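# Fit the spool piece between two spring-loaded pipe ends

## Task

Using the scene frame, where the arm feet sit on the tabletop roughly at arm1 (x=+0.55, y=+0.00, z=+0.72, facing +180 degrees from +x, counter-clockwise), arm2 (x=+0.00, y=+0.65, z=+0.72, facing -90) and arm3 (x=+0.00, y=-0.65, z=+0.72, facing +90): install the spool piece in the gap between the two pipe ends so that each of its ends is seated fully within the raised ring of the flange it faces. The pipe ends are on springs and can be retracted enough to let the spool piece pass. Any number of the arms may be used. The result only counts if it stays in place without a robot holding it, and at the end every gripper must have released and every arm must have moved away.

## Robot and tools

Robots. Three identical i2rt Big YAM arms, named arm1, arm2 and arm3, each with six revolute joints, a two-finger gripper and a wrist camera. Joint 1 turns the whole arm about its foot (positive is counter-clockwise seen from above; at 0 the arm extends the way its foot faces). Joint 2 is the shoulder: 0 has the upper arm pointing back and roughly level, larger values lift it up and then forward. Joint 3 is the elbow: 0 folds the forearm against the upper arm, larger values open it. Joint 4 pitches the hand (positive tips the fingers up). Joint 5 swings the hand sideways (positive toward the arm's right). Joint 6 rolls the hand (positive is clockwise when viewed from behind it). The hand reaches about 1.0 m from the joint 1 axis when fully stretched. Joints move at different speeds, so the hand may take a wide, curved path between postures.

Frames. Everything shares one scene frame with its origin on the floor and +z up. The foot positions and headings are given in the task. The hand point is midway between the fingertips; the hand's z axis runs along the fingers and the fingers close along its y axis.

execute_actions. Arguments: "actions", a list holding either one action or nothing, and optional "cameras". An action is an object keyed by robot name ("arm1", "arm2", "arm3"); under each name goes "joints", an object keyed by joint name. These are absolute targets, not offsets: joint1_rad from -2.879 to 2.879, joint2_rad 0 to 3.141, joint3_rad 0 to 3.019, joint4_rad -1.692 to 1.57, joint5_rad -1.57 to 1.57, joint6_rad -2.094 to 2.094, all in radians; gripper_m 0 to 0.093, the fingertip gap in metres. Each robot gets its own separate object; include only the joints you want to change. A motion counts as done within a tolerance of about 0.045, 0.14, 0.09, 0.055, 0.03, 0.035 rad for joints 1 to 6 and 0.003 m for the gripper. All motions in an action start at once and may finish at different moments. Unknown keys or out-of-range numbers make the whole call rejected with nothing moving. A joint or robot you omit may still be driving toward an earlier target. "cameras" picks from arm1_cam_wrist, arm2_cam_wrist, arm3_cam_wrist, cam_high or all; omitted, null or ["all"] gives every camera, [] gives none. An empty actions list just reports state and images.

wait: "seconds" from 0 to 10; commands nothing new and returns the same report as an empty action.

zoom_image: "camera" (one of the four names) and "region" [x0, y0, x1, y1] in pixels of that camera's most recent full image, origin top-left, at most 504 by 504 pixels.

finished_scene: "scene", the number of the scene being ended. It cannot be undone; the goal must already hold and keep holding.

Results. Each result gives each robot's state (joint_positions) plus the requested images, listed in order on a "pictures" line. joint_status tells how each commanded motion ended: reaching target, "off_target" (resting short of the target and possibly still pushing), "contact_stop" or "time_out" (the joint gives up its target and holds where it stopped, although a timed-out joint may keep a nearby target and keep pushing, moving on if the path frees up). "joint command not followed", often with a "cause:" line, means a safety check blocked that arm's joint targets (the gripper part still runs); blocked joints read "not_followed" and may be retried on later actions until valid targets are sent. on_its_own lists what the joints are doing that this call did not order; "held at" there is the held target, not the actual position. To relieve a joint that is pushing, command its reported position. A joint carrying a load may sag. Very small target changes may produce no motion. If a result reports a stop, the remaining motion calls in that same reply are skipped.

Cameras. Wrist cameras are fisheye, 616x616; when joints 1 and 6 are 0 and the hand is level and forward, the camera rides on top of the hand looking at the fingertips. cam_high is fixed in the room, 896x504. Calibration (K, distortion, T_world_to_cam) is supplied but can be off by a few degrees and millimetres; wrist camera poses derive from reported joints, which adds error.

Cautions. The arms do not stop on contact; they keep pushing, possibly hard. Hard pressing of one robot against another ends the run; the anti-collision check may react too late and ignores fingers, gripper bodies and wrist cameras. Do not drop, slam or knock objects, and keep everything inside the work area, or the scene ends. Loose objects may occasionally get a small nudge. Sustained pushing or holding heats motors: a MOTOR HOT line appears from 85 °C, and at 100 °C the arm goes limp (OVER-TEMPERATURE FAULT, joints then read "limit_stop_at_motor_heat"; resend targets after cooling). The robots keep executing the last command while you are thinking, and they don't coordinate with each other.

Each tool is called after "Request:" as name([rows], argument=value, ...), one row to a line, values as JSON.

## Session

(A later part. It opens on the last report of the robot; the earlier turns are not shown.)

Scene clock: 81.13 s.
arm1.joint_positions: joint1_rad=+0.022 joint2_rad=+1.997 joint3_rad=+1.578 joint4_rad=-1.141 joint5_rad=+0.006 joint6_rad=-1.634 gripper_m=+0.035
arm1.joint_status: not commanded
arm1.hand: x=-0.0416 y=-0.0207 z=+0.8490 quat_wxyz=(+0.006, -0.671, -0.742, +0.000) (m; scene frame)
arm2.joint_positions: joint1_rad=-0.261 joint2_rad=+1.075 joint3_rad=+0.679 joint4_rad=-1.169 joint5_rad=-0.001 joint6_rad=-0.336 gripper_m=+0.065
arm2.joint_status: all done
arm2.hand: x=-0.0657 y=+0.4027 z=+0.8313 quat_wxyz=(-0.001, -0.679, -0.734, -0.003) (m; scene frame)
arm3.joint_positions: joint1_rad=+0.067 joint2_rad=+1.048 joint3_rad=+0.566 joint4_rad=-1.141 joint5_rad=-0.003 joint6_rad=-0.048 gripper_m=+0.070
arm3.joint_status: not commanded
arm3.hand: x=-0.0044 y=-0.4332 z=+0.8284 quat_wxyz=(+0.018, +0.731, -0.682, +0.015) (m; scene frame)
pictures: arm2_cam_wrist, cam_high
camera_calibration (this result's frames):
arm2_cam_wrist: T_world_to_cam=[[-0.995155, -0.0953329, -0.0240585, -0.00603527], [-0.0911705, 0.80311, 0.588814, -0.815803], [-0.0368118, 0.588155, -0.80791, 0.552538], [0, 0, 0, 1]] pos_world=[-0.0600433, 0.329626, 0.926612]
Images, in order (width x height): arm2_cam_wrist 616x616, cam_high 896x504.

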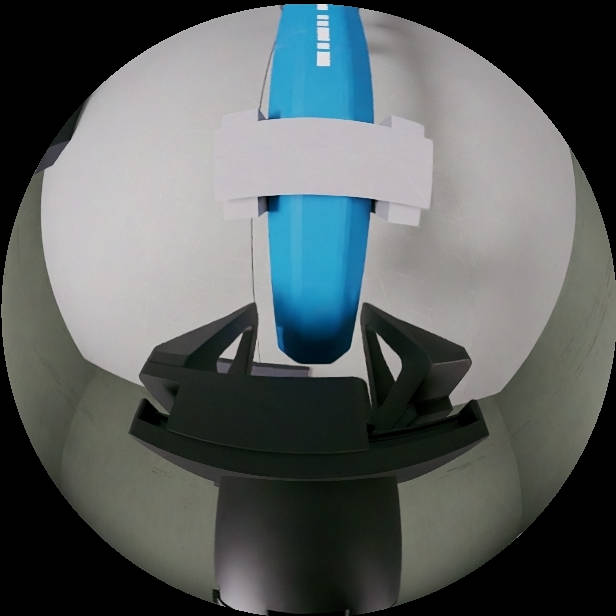

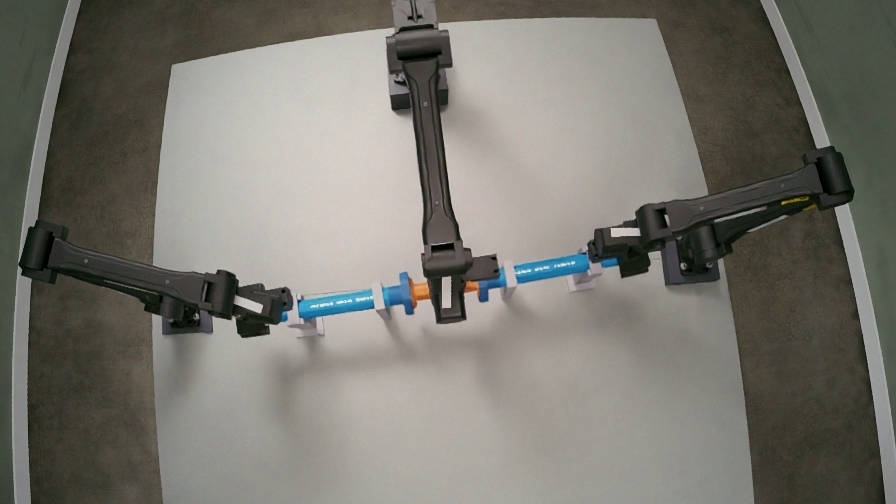

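Request:
execute_actions([
  {"arm2":{"joints":{"gripper_m":0.025}}},
], cameras=[])

Request:
execute_actions([
  {"arm2":{"joints":{"joint2_rad":0.95,"joint3_rad":0.61,"joint4_rad":-1.215}}},
], cameras=["arm1_cam_wrist","cam_high"])

Request:
zoom_image(camera="cam_high", region=[380, 250, 520, 330])

Scene clock: 82.13 s.
arm1.joint_positions: joint1_rad=+0.022 joint2_rad=+1.997 joint3_rad=+1.578 joint4_rad=-1.141 joint5_rad=+0.004 joint6_rad=-1.636 gripper_m=+0.035
arm1.joint_status: not commanded
arm1.hand: x=-0.0415 y=-0.0210 z=+0.8490 quat_wxyz=(+0.005, -0.670, -0.742, +0.001) (m; scene frame)
arm2.joint_positions: joint1_rad=-0.262 joint2_rad=+1.075 joint3_rad=+0.679 joint4_rad=-1.164 joint5_rad=+0.012 joint6_rad=-0.334 gripper_m=+0.040
arm2.joint_status: gripper_m off_target (ended at +0.040, target +0.025)
arm2.hand: x=-0.0685 y=+0.4021 z=+0.8313 quat_wxyz=(+0.003, -0.680, -0.733, +0.003) (m; scene frame)
arm3.joint_positions: joint1_rad=+0.067 joint2_rad=+1.048 joint3_rad=+0.566 joint4_rad=-1.141 joint5_rad=-0.003 joint6_rad=-0.048 gripper_m=+0.070
arm3.joint_status: not commanded
arm3.hand: x=-0.0044 y=-0.4332 z=+0.8284 quat_wxyz=(+0.018, +0.731, -0.682, +0.015) (m; scene frame)
pictures: none
No camera images: the call's "cameras" was empty. Leave "cameras" out to get every camera's image.

Scene clock: 84.03 s.
arm1.joint_positions: joint1_rad=+0.017 joint2_rad=+1.992 joint3_rad=+1.578 joint4_rad=-1.141 joint5_rad=+0.017 joint6_rad=-1.639 gripper_m=+0.035
arm1.joint_status: not commanded
arm1.hand: x=-0.0421 y=-0.0158 z=+0.8519 quat_wxyz=(+0.011, -0.671, -0.742, -0.002) (m; scene frame)
arm2.joint_positions: joint1_rad=-0.262 joint2_rad=+1.017 joint3_rad=+0.642 joint4_rad=-1.122 joint5_rad=+0.015 joint6_rad=-0.333 gripper_m=+0.040
arm2.joint_status: joint4_rad time_out (moved +0.042 of -0.051); the others done
arm2.on_its_own: joint4_rad reads -1.122 and still pushes toward -1.215 since a time_out
arm2.hand: x=-0.0683 y=+0.4047 z=+0.8318 quat_wxyz=(-0.011, -0.680, -0.733, +0.031) (m; scene frame)
arm3.joint_positions: joint1_rad=+0.067 joint2_rad=+1.048 joint3_rad=+0.566 joint4_rad=-1.141 joint5_rad=-0.003 joint6_rad=-0.048 gripper_m=+0.070
arm3.joint_status: not commanded
arm3.hand: x=-0.0044 y=-0.4332 z=+0.8284 quat_wxyz=(+0.018, +0.731, -0.682, +0.015) (m; scene frame)
pictures: arm1_cam_wrist, cam_high
camera_calibration (this result's frames):
arm1_cam_wrist: T_world_to_cam=[[-0.994594, -0.102643, 0.0157472, -0.0577894], [-0.0729786, 0.79877, 0.597194, -0.49583], [-0.0738762, 0.592816, -0.801942, 0.816012], [0, 0, 0, 1]] pos_world=[-0.033378, -0.0936228, 0.951412]
Images, in order (width x height): arm1_cam_wrist 616x616, cam_high 896x504.

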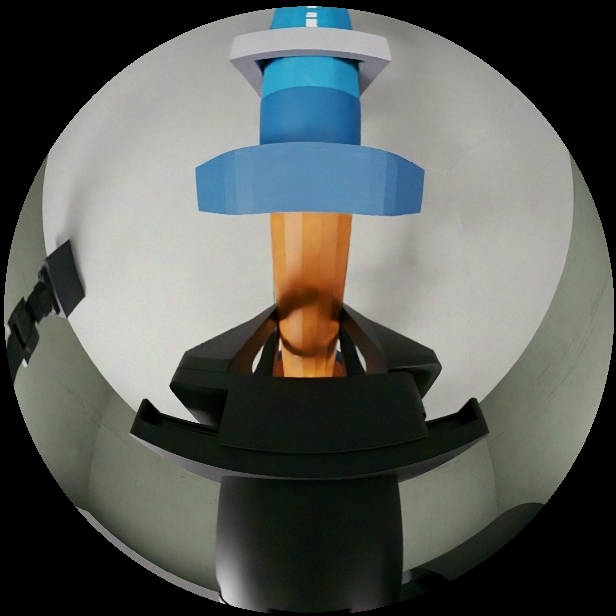

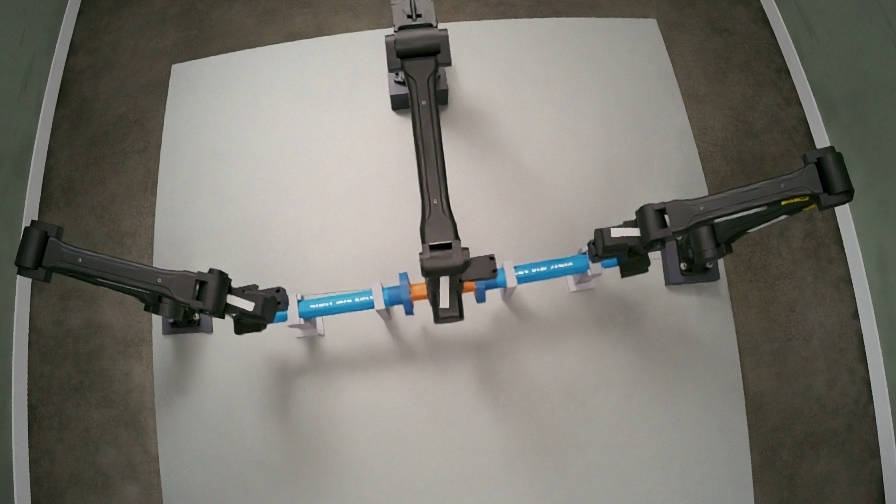

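Region (380, 250, 520, 330) of cam_high's 896x504 image, scaled by 3.600, with more detail than that image has; it fills the top 288 rows of this view, and the rest is white.

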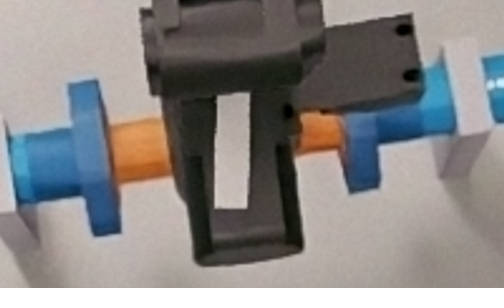

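Request:
execute_actions([
  {"arm2":{"joints":{"gripper_m":0.07,"joint2_rad":1.03,"joint3_rad":0.65,"joint4_rad":-1.15}},"arm1":{"joints":{"joint2_rad":1.995,"joint3_rad":1.58,"joint1_rad":0.017}}},
], cameras=["arm1_cam_wrist","cam_high"])

Request:
zoom_image(camera="cam_high", region=[380, 250, 520, 330])

Scene clock: 85.03 s.
arm1.joint_positions: joint1_rad=+0.018 joint2_rad=+1.992 joint3_rad=+1.578 joint4_rad=-1.142 joint5_rad=+0.010 joint6_rad=-1.639 gripper_m=+0.035
arm1.joint_status: all done
arm1.hand: x=-0.0420 y=-0.0176 z=+0.8519 quat_wxyz=(+0.009, -0.670, -0.742, +0.001) (m; scene frame)
arm2.joint_positions: joint1_rad=-0.262 joint2_rad=+1.015 joint3_rad=+0.641 joint4_rad=-1.148 joint5_rad=+0.004 joint6_rad=-0.333 gripper_m=+0.070
arm2.joint_status: all done
arm2.hand: x=-0.0648 y=+0.4105 z=+0.8318 quat_wxyz=(-0.010, -0.680, -0.733, +0.018) (m; scene frame)
arm3.joint_positions: joint1_rad=+0.067 joint2_rad=+1.048 joint3_rad=+0.566 joint4_rad=-1.141 joint5_rad=-0.003 joint6_rad=-0.048 gripper_m=+0.070
arm3.joint_status: not commanded
arm3.hand: x=-0.0044 y=-0.4332 z=+0.8284 quat_wxyz=(+0.018, +0.731, -0.682, +0.015) (m; scene frame)
pictures: arm1_cam_wrist, cam_high
camera_calibration (this result's frames):
arm1_cam_wrist: T_world_to_cam=[[-0.994475, -0.103763, 0.0158979, -0.0579643], [-0.0743565, 0.803199, 0.591053, -0.489149], [-0.0740985, 0.586605, -0.806476, 0.820793], [0, 0, 0, 1]] pos_world=[-0.033196, -0.0946116, 0.951984]
Images, in order (width x height): arm1_cam_wrist 616x616, cam_high 896x504.

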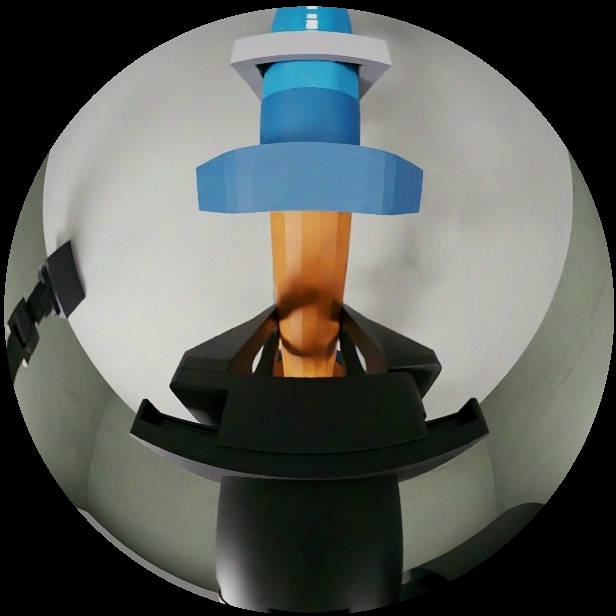

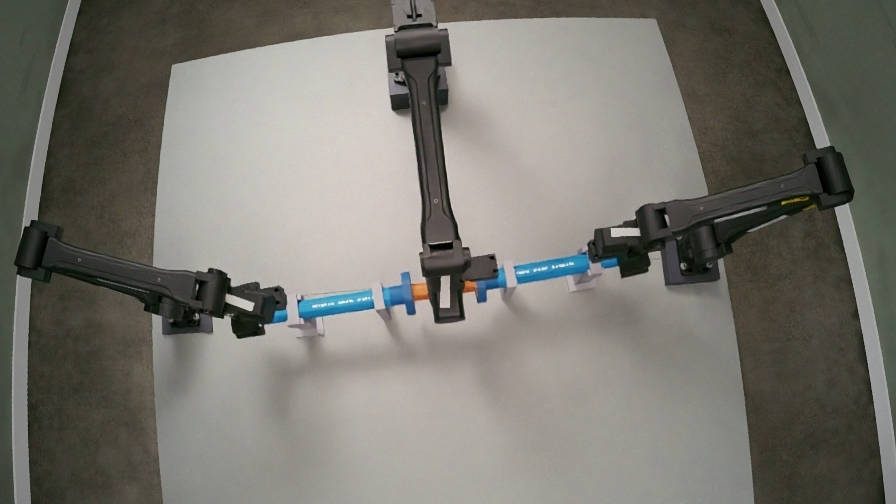

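Region (380, 250, 520, 330) of cam_high's 896x504 image, scaled by 3.600, with more detail than that image has; it fills the top 288 rows of this view, and the rest is white.

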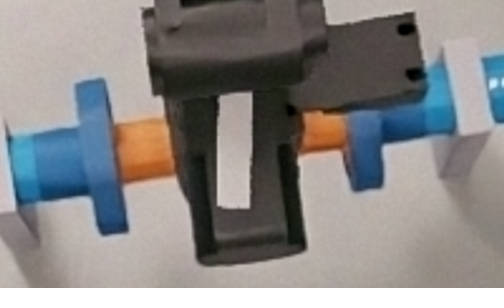

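Both ends are now inside their rings. Next I'll open arm1's gripper and lift all three arms clear.

Request:
execute_actions([
  {"arm1":{"joints":{"gripper_m":0.075}},"arm2":{"joints":{"joint2_rad":0.72,"joint4_rad":-1.20,"gripper_m":0.08}},"arm3":{"joints":{"joint2_rad":0.72,"joint4_rad":-1.19,"gripper_m":0.08}}},
], cameras=["arm1_cam_wrist"])

Request:
execute_actions([
  {"arm1":{"joints":{"joint2_rad":1.75}}},
], cameras=[])

Request:
execute_actions([
  {"arm1":{"joints":{"joint2_rad":1.2,"joint3_rad":1.1}}},
], cameras=["cam_high"])

Request:
zoom_image(camera="cam_high", region=[380, 250, 520, 330])

Scene clock: 86.40 s.
arm1.joint_positions: joint1_rad=+0.018 joint2_rad=+1.992 joint3_rad=+1.578 joint4_rad=-1.142 joint5_rad=+0.007 joint6_rad=-1.639 gripper_m=+0.075
arm1.joint_status: all done
arm1.hand: x=-0.0420 y=-0.0180 z=+0.8519 quat_wxyz=(+0.008, -0.670, -0.742, +0.001) (m; scene frame)
arm2.joint_positions: joint1_rad=-0.262 joint2_rad=+0.712 joint3_rad=+0.641 joint4_rad=-1.189 joint5_rad=+0.004 joint6_rad=-0.333 gripper_m=+0.080
arm2.joint_status: all done
arm2.hand: x=-0.0622 y=+0.4212 z=+0.8971 quat_wxyz=(-0.071, -0.673, -0.724, +0.133) (m; scene frame)
arm3.joint_positions: joint1_rad=+0.067 joint2_rad=+0.713 joint3_rad=+0.566 joint4_rad=-1.183 joint5_rad=-0.003 joint6_rad=-0.048 gripper_m=+0.080
arm3.joint_status: all done
arm3.hand: x=-0.0043 y=-0.4344 z=+0.8934 quat_wxyz=(-0.087, +0.725, -0.677, -0.087) (m; scene frame)
pictures: arm1_cam_wrist
camera_calibration (this result's frames):
arm1_cam_wrist: T_world_to_cam=[[-0.994473, -0.103757, 0.0160598, -0.0581299], [-0.0744258, 0.804546, 0.589208, -0.487238], [-0.0740551, 0.584756, -0.807822, 0.822136], [0, 0, 0, 1]] pos_world=[-0.0331883, -0.0947753, 0.952157]
Images, in order (width x height): arm1_cam_wrist 616x616.

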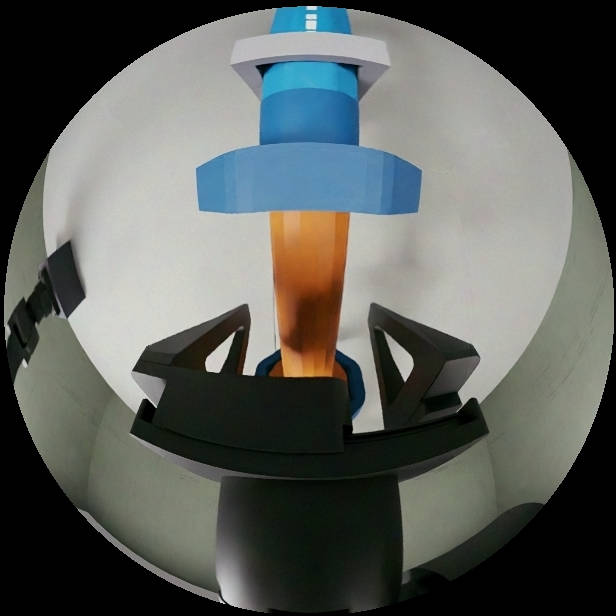

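Scene clock: 87.73 s.
arm1.joint_positions: joint1_rad=+0.018 joint2_rad=+1.739 joint3_rad=+1.573 joint4_rad=-1.142 joint5_rad=+0.007 joint6_rad=-1.639 gripper_m=+0.075
arm1.joint_status: all done
arm1.hand: x=-0.0430 y=-0.0183 z=+0.9952 quat_wxyz=(+0.097, -0.665, -0.735, +0.088) (m; scene frame)
arm2.joint_positions: joint1_rad=-0.262 joint2_rad=+0.712 joint3_rad=+0.641 joint4_rad=-1.189 joint5_rad=+0.004 joint6_rad=-0.333 gripper_m=+0.080
arm2.joint_status: not commanded
arm2.hand: x=-0.0622 y=+0.4212 z=+0.8971 quat_wxyz=(-0.071, -0.673, -0.724, +0.133) (m; scene frame)
arm3.joint_positions: joint1_rad=+0.067 joint2_rad=+0.713 joint3_rad=+0.566 joint4_rad=-1.183 joint5_rad=-0.003 joint6_rad=-0.048 gripper_m=+0.080
arm3.joint_status: not commanded
arm3.hand: x=-0.0043 y=-0.4344 z=+0.8934 quat_wxyz=(-0.087, +0.725, -0.677, -0.087) (m; scene frame)
pictures: none
No camera images: the call's "cameras" was empty. Leave "cameras" out to get every camera's image.

Scene clock: 89.17 s.
arm1.joint_positions: joint1_rad=+0.018 joint2_rad=+1.187 joint3_rad=+1.106 joint4_rad=-1.143 joint5_rad=+0.007 joint6_rad=-1.639 gripper_m=+0.075
arm1.joint_status: all done
arm1.hand: x=+0.1421 y=-0.0123 z=+1.0483 quat_wxyz=(+0.126, -0.661, -0.731, +0.116) (m; scene frame)
arm2.joint_positions: joint1_rad=-0.262 joint2_rad=+0.712 joint3_rad=+0.641 joint4_rad=-1.189 joint5_rad=+0.004 joint6_rad=-0.333 gripper_m=+0.080
arm2.joint_status: not commanded
arm2.hand: x=-0.0622 y=+0.4212 z=+0.8971 quat_wxyz=(-0.071, -0.673, -0.724, +0.133) (m; scene frame)
arm3.joint_positions: joint1_rad=+0.067 joint2_rad=+0.713 joint3_rad=+0.566 joint4_rad=-1.183 joint5_rad=-0.003 joint6_rad=-0.048 gripper_m=+0.080
arm3.joint_status: not commanded
arm3.hand: x=-0.0043 y=-0.4344 z=+0.8934 quat_wxyz=(-0.087, +0.725, -0.677, -0.087) (m; scene frame)
pictures: cam_high
Images, in order (width x height): cam_high 896x504.

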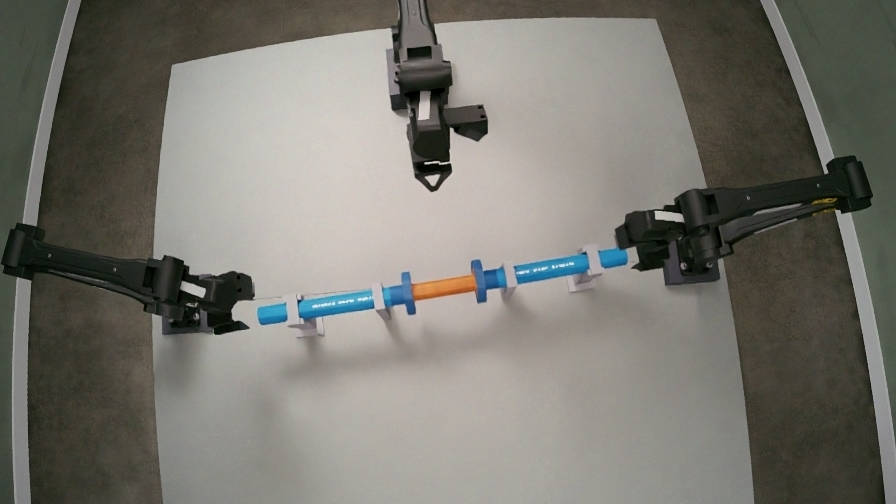

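Region (380, 250, 520, 330) of cam_high's 896x504 image, scaled by 3.600, with more detail than that image has; it fills the top 288 rows of this view, and the rest is white.

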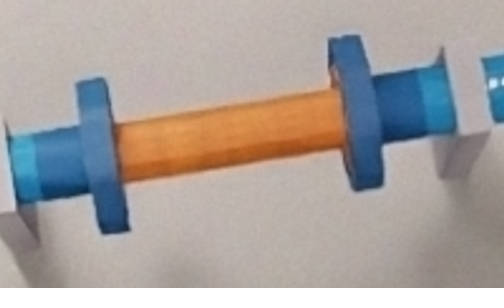

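Request:
finished_scene(scene=2)

The scene is finished: the task was done.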